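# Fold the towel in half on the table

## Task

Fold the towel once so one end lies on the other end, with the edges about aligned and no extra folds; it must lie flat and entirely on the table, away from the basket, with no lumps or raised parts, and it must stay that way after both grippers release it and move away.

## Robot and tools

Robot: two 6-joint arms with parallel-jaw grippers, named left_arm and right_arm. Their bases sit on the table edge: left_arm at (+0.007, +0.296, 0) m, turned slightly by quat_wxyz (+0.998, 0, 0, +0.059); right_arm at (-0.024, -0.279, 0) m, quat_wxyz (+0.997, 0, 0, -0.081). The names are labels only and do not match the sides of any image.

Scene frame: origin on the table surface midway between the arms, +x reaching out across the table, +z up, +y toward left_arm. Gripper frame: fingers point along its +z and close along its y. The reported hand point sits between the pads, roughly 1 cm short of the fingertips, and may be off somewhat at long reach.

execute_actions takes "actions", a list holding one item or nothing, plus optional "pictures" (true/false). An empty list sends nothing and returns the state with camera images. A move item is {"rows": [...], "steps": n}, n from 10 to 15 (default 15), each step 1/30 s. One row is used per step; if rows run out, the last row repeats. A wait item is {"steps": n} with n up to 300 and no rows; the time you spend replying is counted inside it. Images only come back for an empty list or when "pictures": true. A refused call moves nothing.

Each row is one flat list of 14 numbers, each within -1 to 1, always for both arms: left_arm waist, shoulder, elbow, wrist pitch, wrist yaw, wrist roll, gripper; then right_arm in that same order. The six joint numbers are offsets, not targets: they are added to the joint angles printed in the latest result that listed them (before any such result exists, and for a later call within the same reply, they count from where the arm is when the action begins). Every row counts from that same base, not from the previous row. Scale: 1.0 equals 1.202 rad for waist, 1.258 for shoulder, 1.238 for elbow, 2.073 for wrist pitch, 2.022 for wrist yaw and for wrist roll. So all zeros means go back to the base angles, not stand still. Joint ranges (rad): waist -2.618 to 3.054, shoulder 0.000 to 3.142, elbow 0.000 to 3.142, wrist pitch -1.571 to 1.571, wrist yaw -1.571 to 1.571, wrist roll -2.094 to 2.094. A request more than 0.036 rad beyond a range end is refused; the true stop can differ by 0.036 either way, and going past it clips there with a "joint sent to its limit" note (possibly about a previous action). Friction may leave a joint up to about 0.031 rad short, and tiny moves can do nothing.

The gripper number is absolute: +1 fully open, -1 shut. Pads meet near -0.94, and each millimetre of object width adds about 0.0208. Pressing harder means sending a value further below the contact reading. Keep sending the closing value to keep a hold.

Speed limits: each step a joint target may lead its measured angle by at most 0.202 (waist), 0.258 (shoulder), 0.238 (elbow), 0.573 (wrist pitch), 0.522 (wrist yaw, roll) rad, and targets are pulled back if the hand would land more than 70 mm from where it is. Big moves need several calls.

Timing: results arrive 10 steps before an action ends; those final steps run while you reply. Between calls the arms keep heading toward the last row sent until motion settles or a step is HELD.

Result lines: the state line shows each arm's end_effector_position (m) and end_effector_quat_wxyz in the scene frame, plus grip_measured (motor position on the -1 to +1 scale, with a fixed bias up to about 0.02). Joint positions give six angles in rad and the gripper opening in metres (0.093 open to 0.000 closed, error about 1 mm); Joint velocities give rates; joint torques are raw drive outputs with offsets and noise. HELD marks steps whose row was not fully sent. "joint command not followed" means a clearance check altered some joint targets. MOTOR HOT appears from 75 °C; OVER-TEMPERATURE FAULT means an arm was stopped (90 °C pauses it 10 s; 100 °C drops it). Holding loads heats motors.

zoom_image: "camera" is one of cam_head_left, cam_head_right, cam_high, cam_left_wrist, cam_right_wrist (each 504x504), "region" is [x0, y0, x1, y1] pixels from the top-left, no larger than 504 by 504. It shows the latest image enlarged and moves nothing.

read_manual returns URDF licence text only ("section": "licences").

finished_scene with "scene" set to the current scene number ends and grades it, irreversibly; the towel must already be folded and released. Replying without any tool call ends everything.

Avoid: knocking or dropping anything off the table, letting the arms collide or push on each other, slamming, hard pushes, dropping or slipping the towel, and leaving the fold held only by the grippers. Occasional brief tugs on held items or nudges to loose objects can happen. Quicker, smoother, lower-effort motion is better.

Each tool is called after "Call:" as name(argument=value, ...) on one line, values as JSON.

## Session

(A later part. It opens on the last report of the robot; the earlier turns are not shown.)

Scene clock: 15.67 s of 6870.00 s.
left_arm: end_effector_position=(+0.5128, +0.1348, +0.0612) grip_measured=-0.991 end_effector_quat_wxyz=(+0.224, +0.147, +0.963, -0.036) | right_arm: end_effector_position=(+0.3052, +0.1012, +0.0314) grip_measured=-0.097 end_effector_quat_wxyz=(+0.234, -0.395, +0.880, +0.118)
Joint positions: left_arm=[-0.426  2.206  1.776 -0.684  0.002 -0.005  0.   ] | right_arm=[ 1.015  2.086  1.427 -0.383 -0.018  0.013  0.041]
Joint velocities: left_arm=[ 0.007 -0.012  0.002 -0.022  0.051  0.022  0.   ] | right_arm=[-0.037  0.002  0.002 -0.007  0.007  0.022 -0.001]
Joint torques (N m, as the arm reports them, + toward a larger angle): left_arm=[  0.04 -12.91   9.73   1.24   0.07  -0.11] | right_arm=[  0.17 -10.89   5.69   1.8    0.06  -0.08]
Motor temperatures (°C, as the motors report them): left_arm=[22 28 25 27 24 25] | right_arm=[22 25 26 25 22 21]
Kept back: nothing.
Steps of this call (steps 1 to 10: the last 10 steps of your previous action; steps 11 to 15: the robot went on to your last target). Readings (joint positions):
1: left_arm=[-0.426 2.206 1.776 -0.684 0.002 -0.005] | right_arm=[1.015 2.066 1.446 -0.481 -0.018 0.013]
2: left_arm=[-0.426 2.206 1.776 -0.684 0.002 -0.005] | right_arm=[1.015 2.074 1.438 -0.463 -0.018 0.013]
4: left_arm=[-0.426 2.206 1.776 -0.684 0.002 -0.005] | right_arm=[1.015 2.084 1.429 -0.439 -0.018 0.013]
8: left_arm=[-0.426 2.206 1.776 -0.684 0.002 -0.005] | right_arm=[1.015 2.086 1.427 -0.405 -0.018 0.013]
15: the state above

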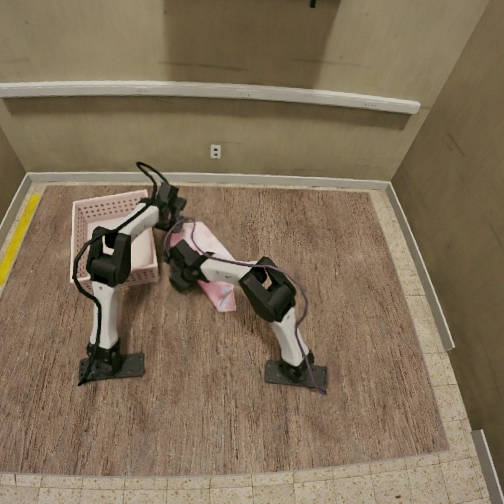

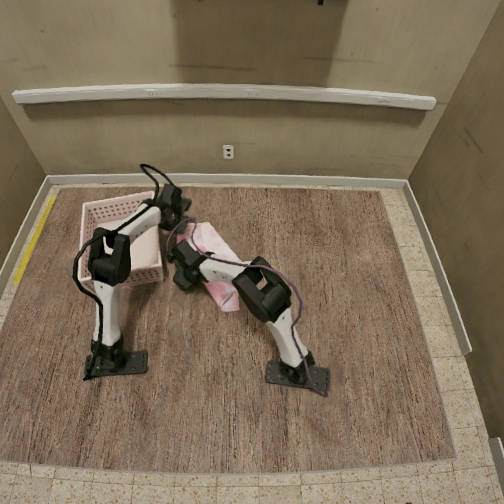

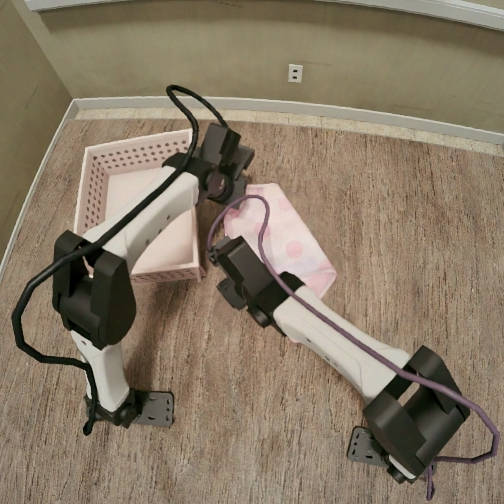

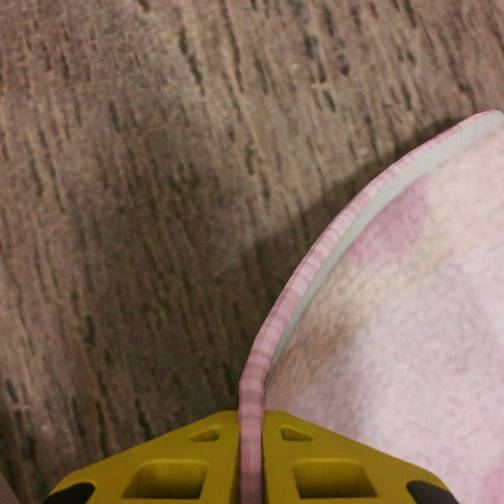

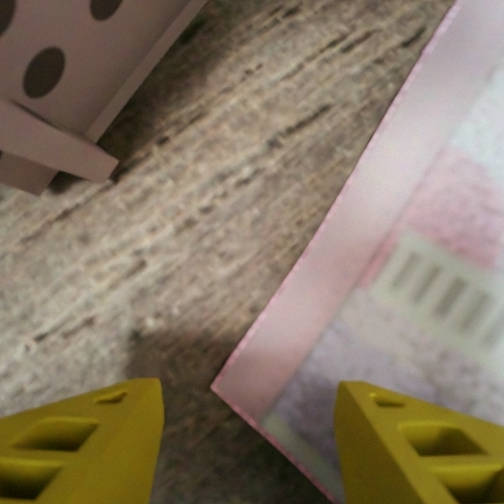

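Call:
execute_actions(actions=[{"rows": [[0,0,0.016,0,0,0,-1,0,0.045,0,0.02,0,0,-0.1]], "steps": 15}])

Call:
execute_actions(actions=[{"steps": 12}], pictures=true)

Scene clock: 16.23 s of 6870.00 s.
left_arm: end_effector_position=(+0.5128, +0.1348, +0.0612) grip_measured=-0.991 end_effector_quat_wxyz=(+0.224, +0.147, +0.963, -0.036) | right_arm: end_effector_position=(+0.3065, +0.1025, +0.0147) grip_measured=-0.097 end_effector_quat_wxyz=(+0.227, -0.396, +0.882, +0.114)
Joint positions: left_arm=[-0.426  2.206  1.776 -0.684  0.002 -0.005  0.   ] | right_arm=[ 1.015  2.127  1.427 -0.357 -0.018  0.012  0.041]
Joint velocities: left_arm=[ 0.012  0.002  0.002 -0.007  0.022 -0.022  0.   ] | right_arm=[-0.012  0.159 -0.012  0.256  0.007 -0.11   0.   ]
Joint torques (N m, as the arm reports them, + toward a larger angle): left_arm=[  0.07 -12.94   9.74   1.25   0.05  -0.11] | right_arm=[  0.15 -10.33   6.43   1.33  -0.01   0.  ]
Motor temperatures (°C, as the motors report them): left_arm=[22 28 25 28 24 25] | right_arm=[22 26 26 25 22 21]
Steps of this call (steps 1 to 12: the robot went on to your last target; steps 13 to 17: the first 5 steps of this action). Readings (joint positions):
13: left_arm=[-0.426 2.206 1.776 -0.684 0.002 -0.005] | right_arm=[1.015 2.091 1.427 -0.376 -0.018 0.013]
14: left_arm=[-0.426 2.206 1.776 -0.684 0.002 -0.005] | right_arm=[1.015 2.098 1.427 -0.367 -0.018 0.013]
16: left_arm=[-0.426 2.206 1.776 -0.684 0.002 -0.005] | right_arm=[1.015 2.119 1.427 -0.361 -0.018 0.013]
17: the state above

Scene clock: 16.63 s of 6870.00 s.
left_arm: end_effector_position=(+0.5128, +0.1348, +0.0612) grip_measured=-0.991 end_effector_quat_wxyz=(+0.224, +0.147, +0.963, -0.036) | right_arm: end_effector_position=(+0.3091, +0.1054, +0.0164) grip_measured=-0.097 end_effector_quat_wxyz=(+0.235, -0.396, +0.880, +0.118)
Joint positions: left_arm=[-0.426  2.206  1.776 -0.684  0.002 -0.005  0.   ] | right_arm=[ 1.015  2.128  1.427 -0.338 -0.017  0.011  0.041]
Joint velocities: left_arm=[-0.007 -0.007  0.007 -0.037 -0.022  0.007  0.   ] | right_arm=[ 0.017 -0.007 -0.012  0.022 -0.007 -0.095  0.001]
Joint torques (N m, as the arm reports them, + toward a larger angle): left_arm=[  0.08 -12.93   9.77   1.26   0.06  -0.1 ] | right_arm=[ 0.15 -9.71  6.48  1.52  0.05 -0.06]
Motor temperatures (°C, as the motors report them): left_arm=[22 29 25 28 24 25] | right_arm=[22 26 26 25 22 21]
Kept back: nothing.
Steps of this call (steps 1 to 10: the last 10 steps of your previous action; steps 11 to 12: the robot went on to your last target). Readings (joint positions):
1: left_arm=[-0.426 2.206 1.776 -0.684 0.002 -0.005] | right_arm=[1.015 2.128 1.427 -0.349 -0.017 0.011]
2: left_arm=[-0.426 2.206 1.776 -0.684 0.002 -0.005] | right_arm=[1.015 2.128 1.427 -0.342 -0.017 0.011]
4: left_arm=[-0.426 2.206 1.776 -0.684 0.002 -0.005] | right_arm=[1.015 2.128 1.427 -0.339 -0.017 0.011]
8: left_arm=[-0.426 2.206 1.776 -0.684 0.002 -0.005] | right_arm=[1.015 2.128 1.427 -0.338 -0.017 0.011]
12: the state above

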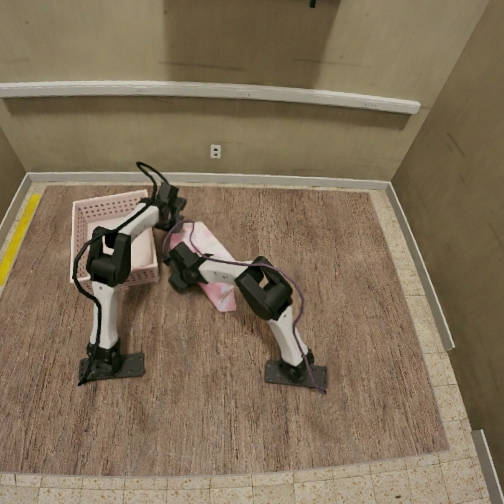

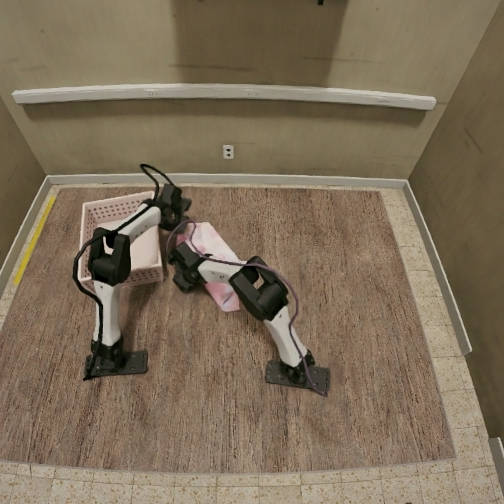

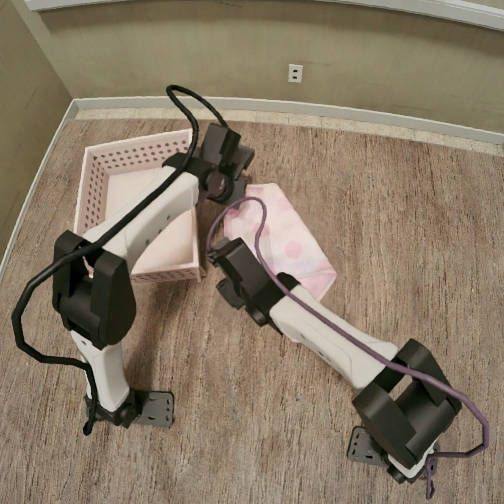

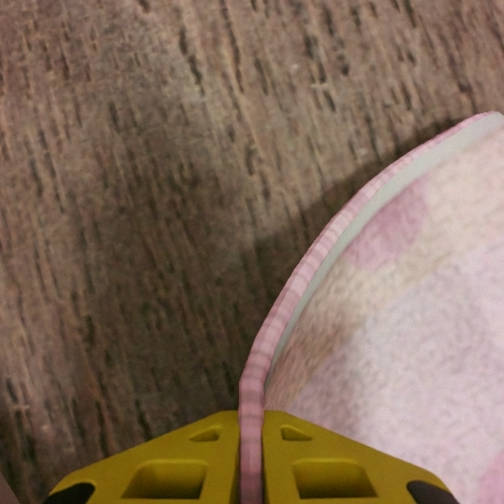

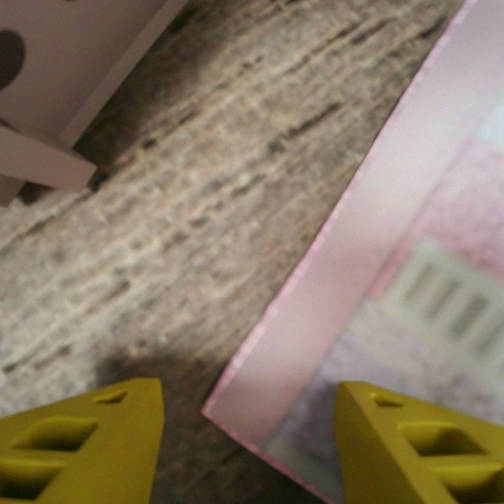

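Call:
execute_actions(actions=[{"rows": [[0,0,0.016,0,0,0,-1,0,0.015,0,0,0,0,-0.2],[0,0,0.016,0,0,0,-1,0,0.015,0,0,0,0,-0.3],[0,0,0.016,0,0,0,-1,0,0.015,0,0,0,0,-0.4],[0,0,0.016,0,0,0,-1,0,0.015,0,0,0,0,-0.5],[0,0,0.016,0,0,0,-1,0,0.015,0,0,0,0,-0.6],[0,0,0.016,0,0,0,-1,0,0.015,0,0,0,0,-0.7],[0,0,0.016,0,0,0,-1,0,0.015,0,0,0,0,-0.8],[0,0,0.016,0,0,0,-1,0,0.015,0,0,0,0,-0.9],[0,0,0.016,0,0,0,-1,0,0.015,0,0,0,0,-1]], "steps": 15}])

Call:
execute_actions(actions=[{"rows": [[0,0,0.016,0,0,0,-1,0,-0.08,0,0,0,0,-1]], "steps": 15}])

Call:
execute_actions(actions=[{"steps": 12}], pictures=true)

Scene clock: 17.47 s of 6870.00 s.
left_arm: end_effector_position=(+0.5128, +0.1348, +0.0612) grip_measured=-0.991 end_effector_quat_wxyz=(+0.224, +0.147, +0.963, -0.036) | right_arm: end_effector_position=(+0.3092, +0.1054, +0.0165) grip_measured=-0.551 end_effector_quat_wxyz=(+0.235, -0.396, +0.880, +0.118)
Joint positions: left_arm=[-0.426  2.206  1.776 -0.684  0.002 -0.005  0.   ] | right_arm=[ 1.015  2.128  1.427 -0.337 -0.017  0.011  0.019]
Joint velocities: left_arm=[ 0.002  0.017 -0.002 -0.037  0.051 -0.007  0.   ] | right_arm=[-0.022  0.017  0.017  0.095 -0.022  0.037 -0.096]
Joint torques (N m, as the arm reports them, + toward a larger angle): left_arm=[  0.08 -12.91   9.75   1.25   0.06  -0.11] | right_arm=[ 0.16 -9.39  6.53  1.56  0.07 -0.08]
Motor temperatures (°C, as the motors report them): left_arm=[22 29 25 28 24 25] | right_arm=[22 26 27 25 22 21]
Steps of this call (steps 1 to 20: the robot went on to your last target; steps 21 to 25: the first 5 steps of this action). Readings (joint positions):
21: left_arm=[-0.426 2.206 1.776 -0.684 0.002 -0.005] | right_arm=[1.015 2.128 1.427 -0.337 -0.017 0.011]
22: left_arm=[-0.426 2.206 1.776 -0.684 0.002 -0.005] | right_arm=[1.015 2.128 1.427 -0.337 -0.017 0.011]
24: left_arm=[-0.426 2.206 1.776 -0.684 0.002 -0.005] | right_arm=[1.015 2.128 1.427 -0.337 -0.017 0.011]
25: the state above

Scene clock: 17.97 s of 6870.00 s.
left_arm: end_effector_position=(+0.5128, +0.1348, +0.0612) grip_measured=-0.991 end_effector_quat_wxyz=(+0.224, +0.147, +0.963, -0.036) | right_arm: end_effector_position=(+0.3106, +0.1070, +0.0482) grip_measured=-0.992 end_effector_quat_wxyz=(+0.259, -0.393, +0.873, +0.128)
Joint positions: left_arm=[-0.426  2.206  1.776 -0.684  0.002 -0.005  0.   ] | right_arm=[ 1.015  2.058  1.425 -0.351 -0.017  0.011  0.   ]
Joint velocities: left_arm=[ 0.007 -0.007  0.002 -0.051 -0.022 -0.037  0.   ] | right_arm=[-0.017 -0.442  0.007  0.037 -0.022 -0.051  0.   ]
Joint torques (N m, as the arm reports them, + toward a larger angle): left_arm=[  0.02 -12.91   9.76   1.25   0.05  -0.11] | right_arm=[  0.17 -10.85   6.88   1.72   0.06  -0.08]
Motor temperatures (°C, as the motors report them): left_arm=[22 29 25 28 24 25] | right_arm=[22 26 27 25 22 21]
Steps of this call (steps 1 to 10: the last 10 steps of your previous action; steps 11 to 15: the first 5 steps of this action, its rows measured from where the robot was after step 10). Readings (joint positions):
10: left_arm=[-0.426 2.206 1.776 -0.684 0.002 -0.005] | right_arm=[1.015 2.128 1.427 -0.337 -0.017 0.011]
11: left_arm=[-0.426 2.206 1.776 -0.684 0.002 -0.005] | right_arm=[1.015 2.120 1.427 -0.340 -0.017 0.011]
12: left_arm=[-0.426 2.206 1.776 -0.684 0.002 -0.005] | right_arm=[1.015 2.107 1.425 -0.349 -0.017 0.011]
14: left_arm=[-0.426 2.206 1.776 -0.684 0.002 -0.005] | right_arm=[1.015 2.074 1.425 -0.353 -0.017 0.011]
15: the state above

Scene clock: 18.37 s of 6870.00 s.
left_arm: end_effector_position=(+0.5128, +0.1348, +0.0612) grip_measured=-0.991 end_effector_quat_wxyz=(+0.224, +0.147, +0.963, -0.036) | right_arm: end_effector_position=(+0.3124, +0.1091, +0.0613) grip_measured=-0.992 end_effector_quat_wxyz=(+0.273, -0.391, +0.869, +0.135)
Joint positions: left_arm=[-0.426  2.206  1.776 -0.684  0.002 -0.005  0.   ] | right_arm=[ 1.015  2.033  1.425 -0.345 -0.017  0.011  0.   ]
Joint velocities: left_arm=[-0.012  0.007 -0.022 -0.051  0.007  0.007  0.   ] | right_arm=[ 0.017 -0.002  0.017  0.051  0.022  0.037  0.   ]
Joint torques (N m, as the arm reports them, + toward a larger angle): left_arm=[  0.01 -12.88   9.8    1.25   0.06  -0.11] | right_arm=[  0.16 -10.88   6.94   1.8    0.06  -0.08]
Motor temperatures (°C, as the motors report them): left_arm=[22 29 25 28 24 25] | right_arm=[22 26 27 25 22 21]
Kept back: nothing.
Steps of this call (steps 1 to 10: the last 10 steps of your previous action; steps 11 to 12: the robot went on to your last target). Readings (joint positions):
1: left_arm=[-0.426 2.206 1.776 -0.684 0.002 -0.005] | right_arm=[1.015 2.046 1.425 -0.349 -0.017 0.011]
2: left_arm=[-0.426 2.206 1.776 -0.684 0.002 -0.005] | right_arm=[1.015 2.038 1.425 -0.346 -0.017 0.011]
4: left_arm=[-0.426 2.206 1.776 -0.684 0.002 -0.005] | right_arm=[1.015 2.033 1.425 -0.342 -0.017 0.011]
8: left_arm=[-0.426 2.206 1.776 -0.684 0.002 -0.005] | right_arm=[1.015 2.033 1.425 -0.344 -0.017 0.011]
12: the state above

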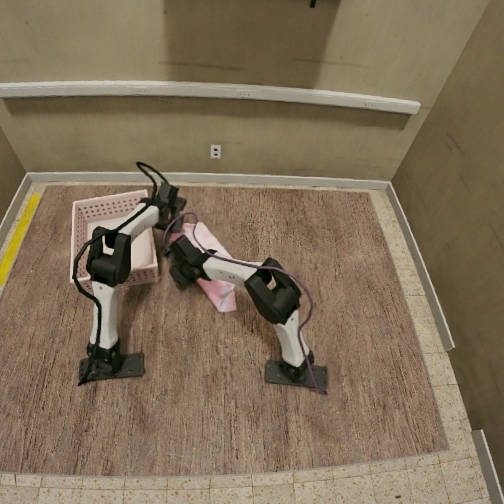

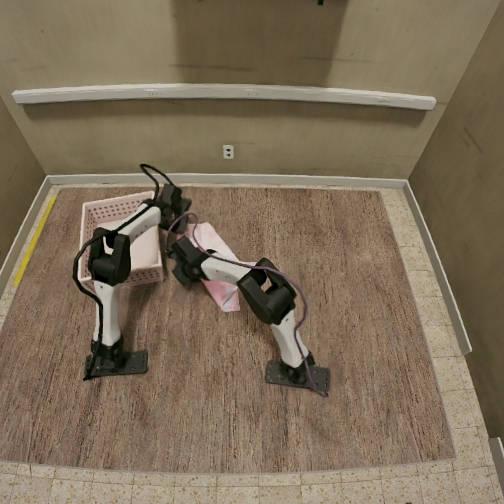

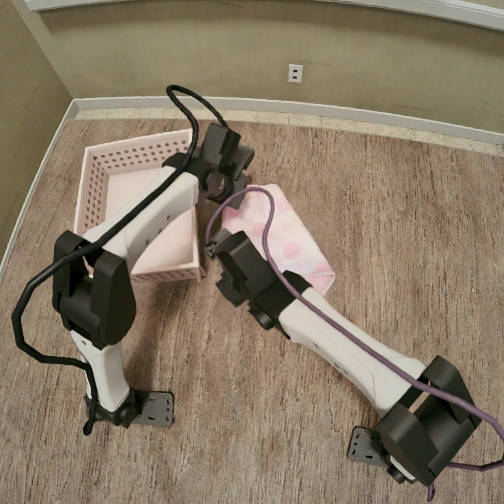

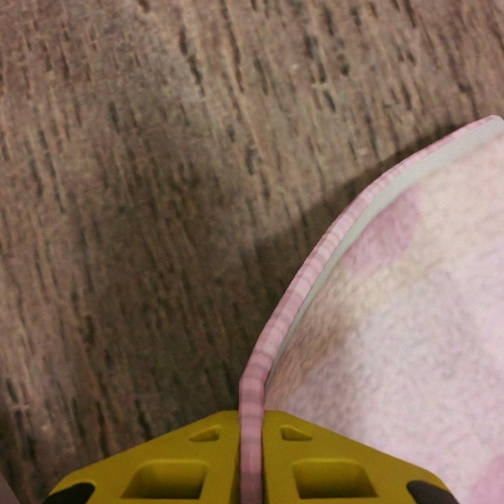

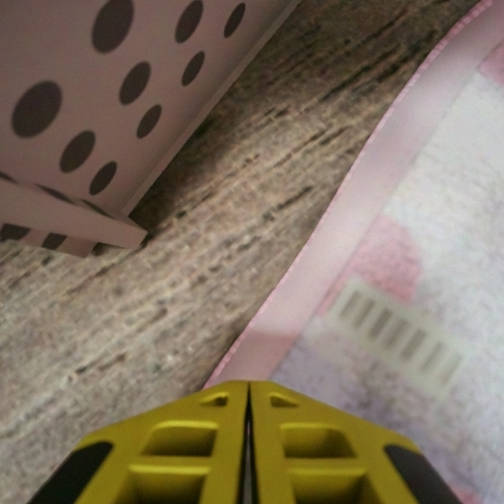

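Call:
execute_actions(actions=[{"rows": [[0,0,0.016,0,0,0,-1,-0.02,0.03,0.07,-0.04,0,0,-0.1],[0,0,0.016,0,0,0,-1,-0.02,0.06,0.14,-0.08,0,0,-0.1],[0,0,0.016,0,0,0,-1,-0.02,0.1,0.204,-0.127,0,0,-0.1],[0,0,0.016,0,0,0,-1,-0.02,0.128,0.204,-0.127,0,0,-0.1]], "steps": 15}])

Call:
execute_actions(actions=[{"steps": 15}], pictures=true)

Scene clock: 19.37 s of 6870.00 s.
left_arm: end_effector_position=(+0.5128, +0.1348, +0.0612) grip_measured=-0.991 end_effector_quat_wxyz=(+0.224, +0.147, +0.963, -0.036) | right_arm: end_effector_position=(+0.3327, +0.1214, +0.0613) grip_measured=-0.111 end_effector_quat_wxyz=(+0.251, -0.388, +0.878, +0.123)
Joint positions: left_arm=[-0.426  2.206  1.776 -0.684  0.002 -0.005  0.   ] | right_arm=[ 1.001  2.146  1.629 -0.488 -0.017  0.011  0.04 ]
Joint velocities: left_arm=[-0.007 -0.007 -0.007 -0.066 -0.022 -0.037  0.   ] | right_arm=[-0.095  0.662  0.847 -0.183 -0.022 -0.007  0.017]
Joint torques (N m, as the arm reports them, + toward a larger angle): left_arm=[  0.04 -12.98   9.74   1.25   0.07  -0.11] | right_arm=[ -0.22 -10.61   6.6    0.72   0.07  -0.08]
Motor temperatures (°C, as the motors report them): left_arm=[22 30 25 28 24 25] | right_arm=[22 27 27 25 22 21]
Steps of this call (steps 1 to 25: the robot went on to your last target; steps 26 to 30: the first 5 steps of this action). Readings (joint positions):
26: left_arm=[-0.426 2.206 1.776 -0.684 0.002 -0.005] | right_arm=[1.014 2.039 1.438 -0.363 -0.017 0.011]
27: left_arm=[-0.426 2.206 1.776 -0.684 0.002 -0.005] | right_arm=[1.011 2.056 1.475 -0.402 -0.017 0.011]
29: left_arm=[-0.426 2.206 1.776 -0.684 0.002 -0.005] | right_arm=[1.004 2.120 1.591 -0.478 -0.017 0.011]
30: the state above

Scene clock: 19.87 s of 6870.00 s.
left_arm: end_effector_position=(+0.5128, +0.1348, +0.0612) grip_measured=-0.991 end_effector_quat_wxyz=(+0.224, +0.147, +0.963, -0.036) | right_arm: end_effector_position=(+0.3212, +0.1045, +0.0329) grip_measured=-0.103 end_effector_quat_wxyz=(+0.191, -0.392, +0.895, +0.095)
Joint positions: left_arm=[-0.426  2.206  1.776 -0.684  0.002 -0.005  0.   ] | right_arm=[ 0.996  2.194  1.655 -0.602 -0.017  0.011  0.04 ]
Joint velocities: left_arm=[ 0.002 -0.017 -0.022  0.022  0.051 -0.007  0.   ] | right_arm=[ 0.002 -0.017 -0.007 -0.066 -0.037  0.095 -0.   ]
Joint torques (N m, as the arm reports them, + toward a larger angle): left_arm=[  0.08 -12.94   9.73   1.26   0.07  -0.12] | right_arm=[ -0.25 -11.48   8.37   1.33   0.07  -0.07]
Motor temperatures (°C, as the motors report them): left_arm=[22 30 25 28 24 25] | right_arm=[22 27 27 25 22 21]
Kept back: nothing.
Steps of this call (steps 1 to 10: the last 10 steps of your previous action; steps 11 to 15: the robot went on to your last target). Readings (joint positions):
1: left_arm=[-0.426 2.206 1.776 -0.684 0.002 -0.005] | right_arm=[0.999 2.163 1.648 -0.498 -0.017 0.011]
2: left_arm=[-0.426 2.206 1.776 -0.684 0.002 -0.005] | right_arm=[0.997 2.173 1.654 -0.511 -0.017 0.011]
4: left_arm=[-0.426 2.206 1.776 -0.684 0.002 -0.005] | right_arm=[0.996 2.185 1.655 -0.545 -0.017 0.011]
8: left_arm=[-0.426 2.206 1.776 -0.684 0.002 -0.005] | right_arm=[0.996 2.194 1.655 -0.589 -0.017 0.011]
15: the state above

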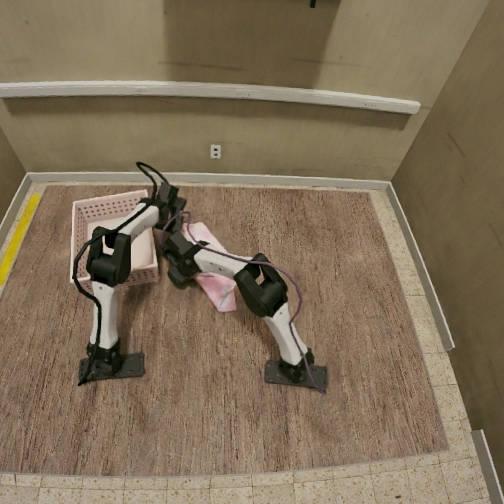

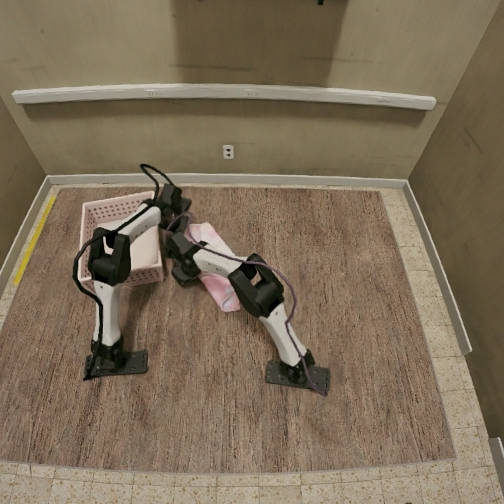

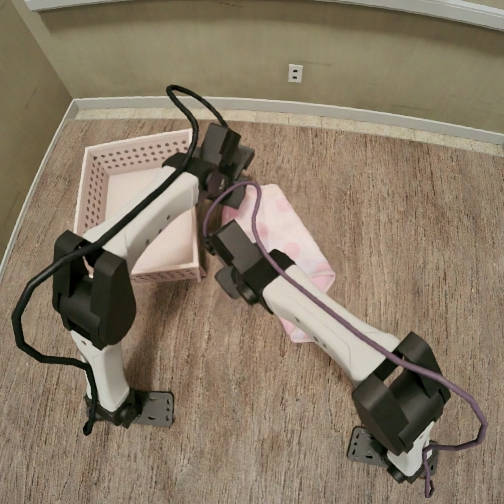

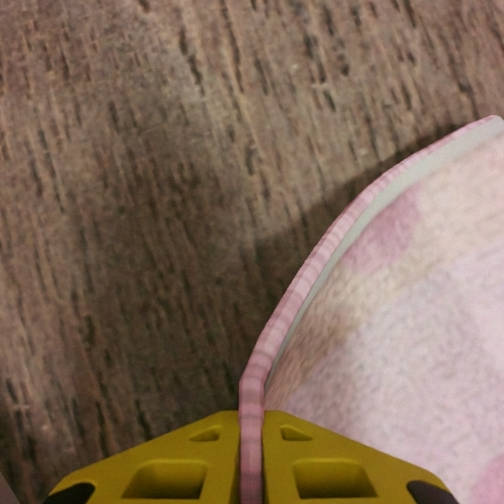

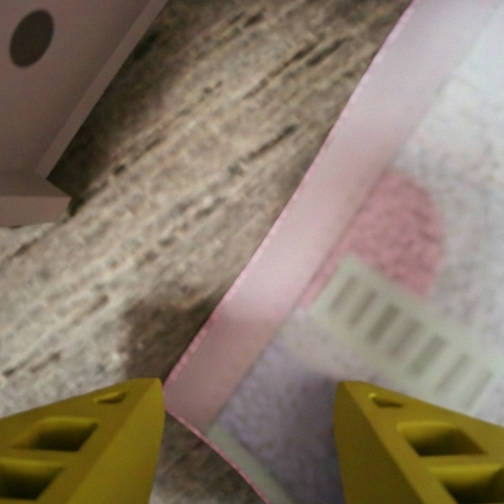

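Call:
execute_actions(actions=[{"rows": [[0,0,0.016,0,0,0,-1,0.024,0,0.015,0,0,0,0.1],[0,0,0.016,0,0,0,-1,0.024,0,0.015,0,0,0,0.1],[0,0,0.016,0,0,0,-1,0.024,0,0.015,0,0,0,0.1],[0,0,0.016,0,0,0,-1,0.024,0.02,0.015,0,0,0,0.1],[0,0,0.016,0,0,0,-1,0.024,0.03,0.015,0,0,0,0.1],[0,0,0.016,0,0,0,-1,0.024,0.045,0.015,0,0,0,0.1]], "steps": 15}])

Call:
execute_actions(actions=[{"steps": 14}], pictures=true)

Scene clock: 20.80 s of 6870.00 s.
left_arm: end_effector_position=(+0.5128, +0.1348, +0.0612) grip_measured=-0.991 end_effector_quat_wxyz=(+0.224, +0.147, +0.963, -0.036) | right_arm: end_effector_position=(+0.3138, +0.1098, +0.0304) grip_measured=+0.097 end_effector_quat_wxyz=(+0.187, -0.400, +0.892, +0.095)
Joint positions: left_arm=[-0.426  2.206  1.776 -0.684  0.002 -0.005  0.   ] | right_arm=[ 1.014  2.199  1.655 -0.605 -0.017  0.011  0.05 ]
Joint velocities: left_arm=[-0.007  0.012 -0.012 -0.037 -0.037 -0.051  0.   ] | right_arm=[ 0.115  0.11   0.007 -0.037  0.095  0.007  0.   ]
Joint torques (N m, as the arm reports them, + toward a larger angle): left_arm=[  0.08 -12.9    9.76   1.25   0.06  -0.11] | right_arm=[ 0.47 -9.48  7.96  1.39  0.07 -0.08]
Motor temperatures (°C, as the motors report them): left_arm=[22 30 25 28 24 25] | right_arm=[22 28 27 25 22 21]
Steps of this call (steps 1 to 15: the robot went on to your last target; steps 16 to 23: nothing new was sent; steps 24 to 28: the first 5 steps of this action). Readings (joint positions):
24: left_arm=[-0.426 2.206 1.776 -0.684 0.002 -0.005] | right_arm=[0.998 2.194 1.655 -0.605 -0.017 0.011]
25: left_arm=[-0.426 2.206 1.776 -0.684 0.002 -0.005] | right_arm=[1.001 2.194 1.655 -0.605 -0.017 0.011]
27: left_arm=[-0.426 2.206 1.776 -0.684 0.002 -0.005] | right_arm=[1.009 2.196 1.655 -0.605 -0.017 0.011]
28: the state above

Scene clock: 21.27 s of 6870.00 s.
left_arm: end_effector_position=(+0.5128, +0.1348, +0.0612) grip_measured=-0.991 end_effector_quat_wxyz=(+0.224, +0.147, +0.963, -0.036) | right_arm: end_effector_position=(+0.3112, +0.1125, +0.0155) grip_measured=+0.097 end_effector_quat_wxyz=(+0.177, -0.405, +0.892, +0.090)
Joint positions: left_arm=[-0.426  2.206  1.776 -0.684  0.002 -0.005  0.   ] | right_arm=[ 1.022  2.234  1.659 -0.595 -0.015  0.01   0.05 ]
Joint velocities: left_arm=[-0.007 -0.002  0.012 -0.022  0.037 -0.022  0.   ] | right_arm=[-0.012 -0.002  0.007  0.066 -0.066 -0.022  0.   ]
Joint torques (N m, as the arm reports them, + toward a larger angle): left_arm=[  0.03 -12.98   9.76   1.25   0.06  -0.11] | right_arm=[  0.42 -10.36   7.58   1.23   0.05  -0.06]
Motor temperatures (°C, as the motors report them): left_arm=[22 31 25 28 24 25] | right_arm=[22 28 27 25 22 21]
Kept back: nothing.
Steps of this call (steps 1 to 10: the last 10 steps of your previous action; steps 11 to 14: the robot went on to your last target). Readings (joint positions):
1: left_arm=[-0.426 2.206 1.776 -0.684 0.002 -0.005] | right_arm=[1.017 2.206 1.655 -0.605 -0.017 0.011]
2: left_arm=[-0.426 2.206 1.776 -0.684 0.002 -0.005] | right_arm=[1.020 2.215 1.655 -0.604 -0.017 0.011]
4: left_arm=[-0.426 2.206 1.776 -0.684 0.002 -0.005] | right_arm=[1.022 2.233 1.655 -0.602 -0.016 0.010]
8: left_arm=[-0.426 2.206 1.776 -0.684 0.002 -0.005] | right_arm=[1.022 2.234 1.659 -0.595 -0.015 0.010]
14: the state above

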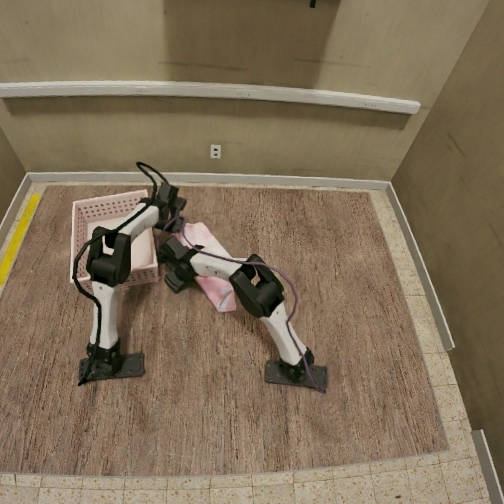

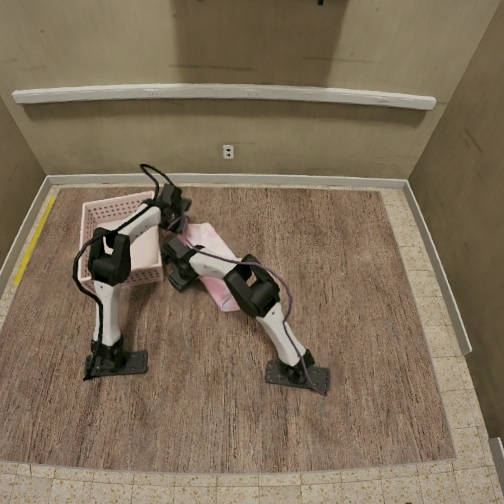

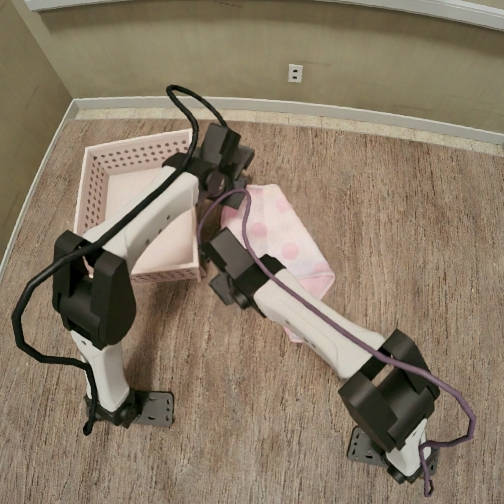

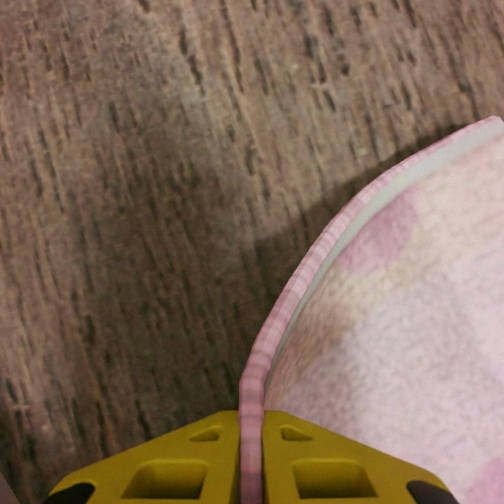

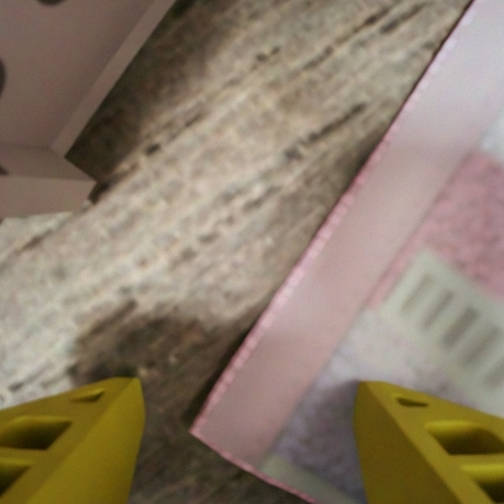

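Call:
execute_actions(actions=[{"rows": [[0,0,0.016,0,0,0,-1,0,0.01,0,0,0.01,-0.05,0.1],[0,0,0.016,0,0,0,-1,0,0.01,0,0,0.01,-0.1,0.1],[0,0,0.016,0,0,0,-1,0,0.02,0,0,0.01,-0.13,0.1],[0,0,0.016,0,0,0,-1,0,0.02,0,0,0.01,-0.13,0.1],[0,0,0.016,0,0,0,-1,0,0.02,0,0,0.01,-0.13,0.0],[0,0,0.016,0,0,0,-1,0,0.02,0,0,0.01,-0.13,-0.1],[0,0,0.016,0,0,0,-1,0,0.02,0,0,0.01,-0.13,-0.2],[0,0,0.016,0,0,0,-1,0,0.02,0,0,0.01,-0.13,-0.3],[0,0,0.016,0,0,0,-1,0,0.02,0,0,0.01,-0.13,-0.4],[0,0,0.016,0,0,0,-1,0,0.02,0,0,0.01,-0.13,-0.5],[0,0,0.016,0,0,0,-1,0,0.02,0,0,0.01,-0.13,-0.6],[0,0,0.016,0,0,0,-1,0,0.02,0,0,0.01,-0.13,-0.7]], "steps": 15}])

Call:
execute_actions(actions=[{"steps": 12}], pictures=true)

Scene clock: 22.27 s of 6870.00 s.
left_arm: end_effector_position=(+0.5128, +0.1348, +0.0612) grip_measured=-0.991 end_effector_quat_wxyz=(+0.224, +0.147, +0.963, -0.036) | right_arm: end_effector_position=(+0.3120, +0.1114, +0.0138) grip_measured=+0.036 end_effector_quat_wxyz=(+0.183, -0.469, +0.861, +0.073)
Joint positions: left_arm=[-0.426  2.206  1.776 -0.684  0.002 -0.005  0.   ] | right_arm=[ 1.022  2.237  1.659 -0.595 -0.007 -0.138  0.047]
Joint velocities: left_arm=[-0.007 -0.012 -0.012 -0.022 -0.066  0.037  0.   ] | right_arm=[-0.002  0.017 -0.017  0.066  0.037 -0.667 -0.068]
Joint torques (N m, as the arm reports them, + toward a larger angle): left_arm=[  0.03 -12.95   9.76   1.25   0.07  -0.11] | right_arm=[  0.13 -10.17   6.59   1.28   0.05  -0.16]
Motor temperatures (°C, as the motors report them): left_arm=[22 31 26 28 24 25] | right_arm=[22 28 27 25 22 21]
Steps of this call (steps 1 to 25: the robot went on to your last target; steps 26 to 30: the first 5 steps of this action). Readings (joint positions):
26: left_arm=[-0.426 2.206 1.776 -0.684 0.002 -0.005] | right_arm=[1.022 2.234 1.659 -0.595 -0.013 -0.006]
27: left_arm=[-0.426 2.206 1.776 -0.684 0.002 -0.005] | right_arm=[1.022 2.234 1.659 -0.595 -0.012 -0.038]
29: left_arm=[-0.426 2.206 1.776 -0.684 0.002 -0.005] | right_arm=[1.022 2.236 1.659 -0.595 -0.010 -0.112]
30: the state above

Scene clock: 22.67 s of 6870.00 s.
left_arm: end_effector_position=(+0.5128, +0.1348, +0.0612) grip_measured=-0.991 end_effector_quat_wxyz=(+0.224, +0.147, +0.963, -0.036) | right_arm: end_effector_position=(+0.3150, +0.1100, +0.0140) grip_measured=-0.696 end_effector_quat_wxyz=(+0.191, -0.509, +0.837, +0.055)
Joint positions: left_arm=[-0.426  2.206  1.776 -0.684  0.002 -0.005  0.   ] | right_arm=[ 1.022  2.238  1.659 -0.591  0.012 -0.236  0.012]
Joint velocities: left_arm=[-0.027 -0.012 -0.017 -0.051  0.022 -0.022  0.   ] | right_arm=[ 0.017 -0.002 -0.007 -0.051 -0.022 -0.051  0.001]
Joint torques (N m, as the arm reports them, + toward a larger angle): left_arm=[  0.1  -12.92   9.75   1.24   0.06  -0.11] | right_arm=[  0.16 -10.     6.53   1.26   0.    -0.19]
Motor temperatures (°C, as the motors report them): left_arm=[22 31 26 28 24 25] | right_arm=[22 28 27 25 22 21]
Kept back: nothing.
Steps of this call (steps 1 to 10: the last 10 steps of your previous action; steps 11 to 12: the robot went on to your last target). Readings (joint positions):
1: left_arm=[-0.426 2.206 1.776 -0.684 0.002 -0.005] | right_arm=[1.022 2.238 1.659 -0.595 -0.006 -0.159]
2: left_arm=[-0.426 2.206 1.776 -0.684 0.002 -0.005] | right_arm=[1.022 2.238 1.659 -0.595 -0.003 -0.175]
4: left_arm=[-0.426 2.206 1.776 -0.684 0.002 -0.005] | right_arm=[1.022 2.238 1.659 -0.594 0.000 -0.200]
8: left_arm=[-0.426 2.206 1.776 -0.684 0.002 -0.005] | right_arm=[1.022 2.238 1.659 -0.592 0.011 -0.226]
12: the state above

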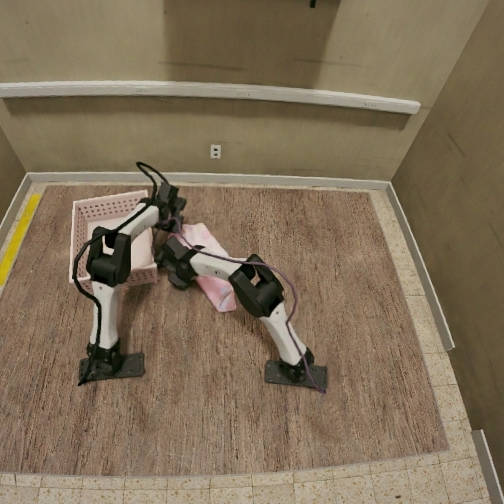

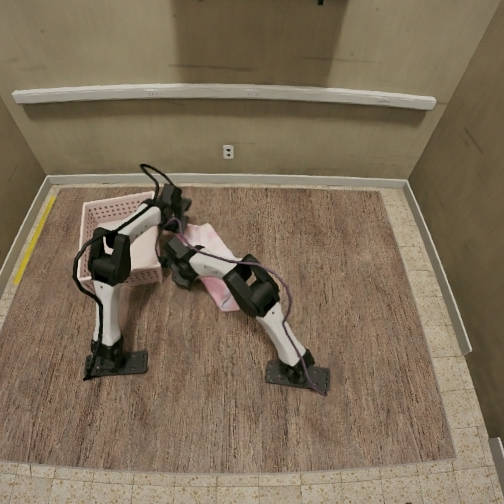

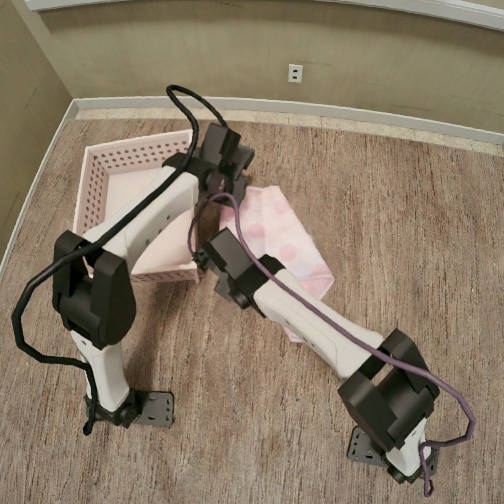

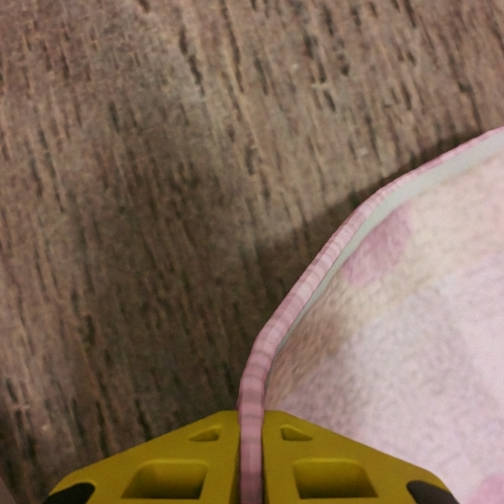

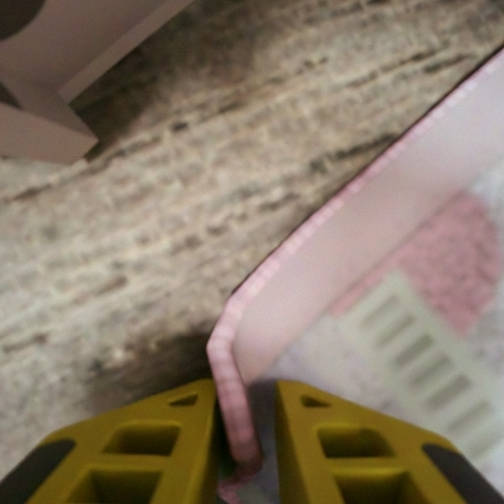

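Call:
execute_actions(actions=[{"rows": [[0,0,0.016,0,0,0,-1,0,0.01,0,0,0,0,-0.8],[0,0,0.016,0,0,0,-1,0,0.01,0,0,0,0,-0.9],[0,0,0.016,0,0,0,-1,0,0.01,0,0,0,0,-1]], "steps": 10}])

Call:
execute_actions(actions=[{"rows": [[-0.006,-0.01,0.01,-0.003,0,-0.025,-1,-0.011,-0.05,-0.018,-0.006,0,-0.008,-1],[-0.012,-0.03,0.005,-0.007,0,-0.05,-1,-0.022,-0.1,-0.036,-0.011,0,-0.016,-1],[-0.019,-0.06,0,-0.01,0,-0.075,-1,-0.033,-0.15,-0.054,-0.017,0,-0.024,-1],[-0.025,-0.09,-0.005,-0.014,0,-0.1,-1,-0.044,-0.2,-0.072,-0.023,0,-0.032,-1],[-0.031,-0.12,-0.01,-0.017,0,-0.12,-1,-0.055,-0.25,-0.09,-0.028,0,-0.04,-1],[-0.037,-0.15,-0.015,-0.02,0,-0.145,-1,-0.066,-0.3,-0.108,-0.034,0,-0.048,-1],[-0.043,-0.18,-0.02,-0.024,0,-0.17,-1,-0.077,-0.35,-0.126,-0.04,0,-0.056,-1],[-0.05,-0.21,-0.025,-0.027,0,-0.195,-1,-0.088,-0.4,-0.144,-0.046,0,-0.064,-1],[-0.056,-0.24,-0.03,-0.03,0,-0.22,-1,-0.099,-0.45,-0.162,-0.051,0,-0.072,-1],[-0.062,-0.27,-0.035,-0.034,0,-0.245,-1,-0.11,-0.495,-0.18,-0.057,0,-0.08,-1]], "steps": 15}])

Call:
execute_actions(actions=[{"steps": 18}], pictures=true)

Scene clock: 25.83 s of 6870.00 s.
left_arm: end_effector_position=(+0.5128, +0.1348, +0.0612) grip_measured=-0.991 end_effector_quat_wxyz=(+0.224, +0.147, +0.963, -0.036) | right_arm: end_effector_position=(+0.3150, +0.1100, +0.0140) grip_measured=-0.696 end_effector_quat_wxyz=(+0.192, -0.511, +0.836, +0.055)
Joint positions: left_arm=[-0.426  2.206  1.776 -0.684  0.002 -0.005  0.   ] | right_arm=[ 1.022  2.238  1.659 -0.591  0.012 -0.242  0.012]
Joint velocities: left_arm=[ 0.012 -0.017 -0.007  0.022  0.022  0.007  0.   ] | right_arm=[-0.002 -0.012 -0.032 -0.007  0.066  0.007  0.001]
Joint torques (N m, as the arm reports them, + toward a larger angle): left_arm=[  0.08 -12.91   9.79   1.26   0.06  -0.11] | right_arm=[  0.16 -10.     6.53   1.26   0.01  -0.18]
Motor temperatures (°C, as the motors report them): left_arm=[22 32 26 28 24 25] | right_arm=[22 29 27 25 22 21]
Kept back: the last 10 steps of this action.
Steps of this call (steps 1 to 30: the robot went on to your last target; steps 31 to 95: nothing new was sent). Readings (joint positions):
1: left_arm=[-0.426 2.206 1.776 -0.684 0.002 -0.005] | right_arm=[1.022 2.238 1.659 -0.591 0.012 -0.238]
2: left_arm=[-0.426 2.206 1.776 -0.684 0.002 -0.005] | right_arm=[1.022 2.238 1.659 -0.591 0.012 -0.239]
4: left_arm=[-0.426 2.206 1.776 -0.684 0.002 -0.005] | right_arm=[1.022 2.238 1.659 -0.591 0.012 -0.240]
8: left_arm=[-0.426 2.206 1.776 -0.684 0.002 -0.005] | right_arm=[1.022 2.238 1.659 -0.591 0.012 -0.241]
95: the state above

Scene clock: 26.33 s of 6870.00 s.
left_arm: end_effector_position=(+0.5077, +0.1311, +0.0765) grip_measured=-0.991 end_effector_quat_wxyz=(+0.227, +0.100, +0.967, -0.051) | right_arm: end_effector_position=(+0.3151, +0.0900, +0.0581) grip_measured=-0.986 end_effector_quat_wxyz=(+0.219, -0.510, +0.830, +0.052)
Joint positions: left_arm=[-0.435  2.169  1.773 -0.705  0.002 -0.112  0.   ] | right_arm=[ 0.999  2.092  1.585 -0.61   0.022 -0.272  0.   ]
Joint velocities: left_arm=[-0.149 -0.667 -0.139 -0.125 -0.007 -0.901  0.   ] | right_arm=[-0.305 -1.433 -0.52  -0.418  0.037 -0.271  0.   ]
Joint torques (N m, as the arm reports them, + toward a larger angle): left_arm=[ -1.71 -18.68   8.18   1.44   0.03  -0.13] | right_arm=[ -1.14 -14.56   7.13   1.83   0.08  -0.1 ]
Motor temperatures (°C, as the motors report them): left_arm=[22 33 26 28 24 25] | right_arm=[22 29 27 25 22 21]
Steps of this call (steps 1 to 10: the last 10 steps of your previous action; steps 11 to 15: the first 5 steps of this action, its rows measured from where the robot was after step 10). Readings (joint positions):
10: left_arm=[-0.426 2.206 1.776 -0.684 0.002 -0.005] | right_arm=[1.022 2.238 1.659 -0.580 0.021 -0.242]
11: left_arm=[-0.426 2.206 1.776 -0.684 0.002 -0.013] | right_arm=[1.021 2.231 1.658 -0.580 0.022 -0.243]
12: left_arm=[-0.426 2.204 1.776 -0.685 0.002 -0.029] | right_arm=[1.019 2.215 1.649 -0.580 0.022 -0.248]
14: left_arm=[-0.431 2.188 1.776 -0.697 0.002 -0.080] | right_arm=[1.008 2.141 1.606 -0.597 0.022 -0.263]
15: the state above

Scene clock: 26.93 s of 6870.00 s.
left_arm: end_effector_position=(+0.4732, +0.1071, +0.2173) grip_measured=-0.991 end_effector_quat_wxyz=(+0.316, -0.047, +0.936, -0.148) | right_arm: end_effector_position=(+0.3096, +0.0099, +0.2139) grip_measured=-0.986 end_effector_quat_wxyz=(+0.347, -0.493, +0.797, +0.047)
Joint positions: left_arm=[-0.502  1.858  1.753 -0.752  0.002 -0.485  0.   ] | right_arm=[ 0.886  1.612  1.45  -0.694  0.023 -0.393  0.   ]
Joint velocities: left_arm=[ 0.002  0.037 -0.002 -0.168 -0.051 -0.081  0.   ] | right_arm=[-0.012  0.051 -0.037 -0.095 -0.081 -0.022  0.   ]
Joint torques (N m, as the arm reports them, + toward a larger angle): left_arm=[ 0.24 -9.84  6.67  1.68  0.02 -0.18] | right_arm=[ 0.43 -7.24  6.39  2.03  0.05 -0.12]
Motor temperatures (°C, as the motors report them): left_arm=[22 33 26 28 24 25] | right_arm=[22 29 27 25 22 21]
Kept back: nothing.
Steps of this call (steps 1 to 10: the last 10 steps of your previous action; steps 11 to 18: the robot went on to your last target). Readings (joint positions):
1: left_arm=[-0.442 2.140 1.767 -0.712 0.002 -0.147] | right_arm=[0.988 2.039 1.568 -0.621 0.022 -0.281]
2: left_arm=[-0.449 2.105 1.762 -0.720 0.002 -0.184] | right_arm=[0.975 1.983 1.553 -0.628 0.022 -0.291]
4: left_arm=[-0.469 2.021 1.755 -0.731 0.002 -0.265] | right_arm=[0.945 1.858 1.522 -0.637 0.022 -0.314]
8: left_arm=[-0.500 1.863 1.753 -0.735 0.002 -0.400] | right_arm=[0.891 1.624 1.480 -0.660 0.022 -0.360]
18: the state above

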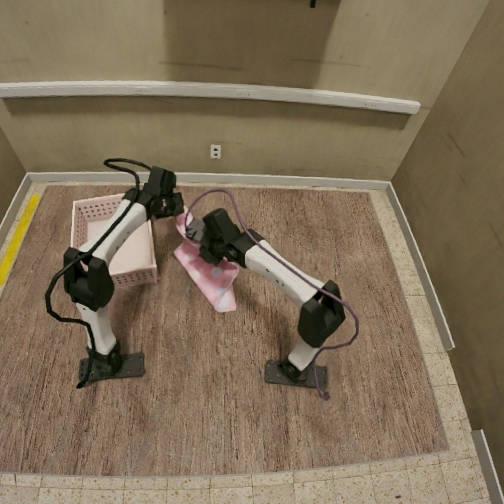

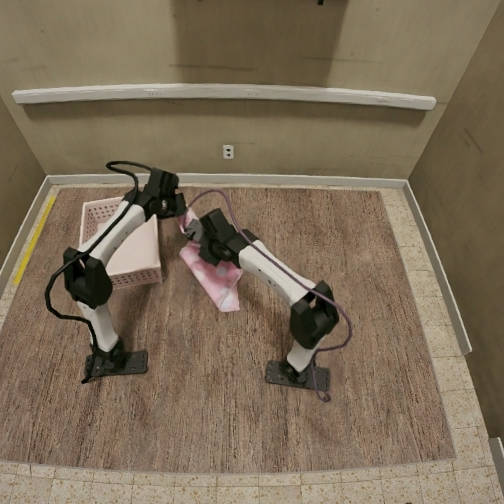

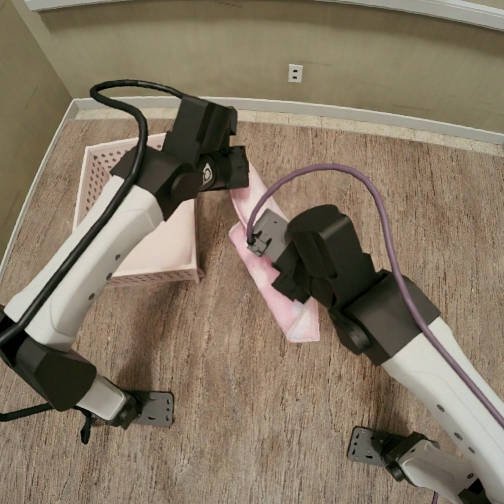

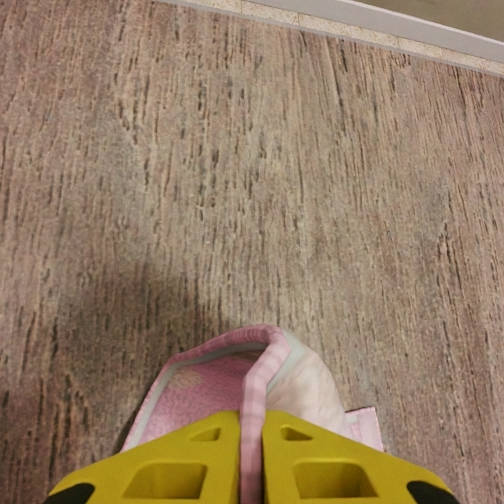

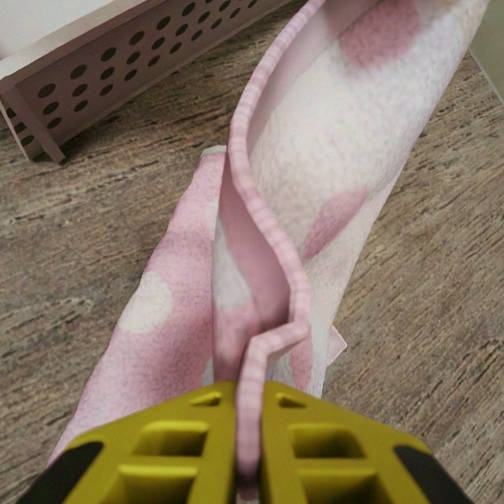

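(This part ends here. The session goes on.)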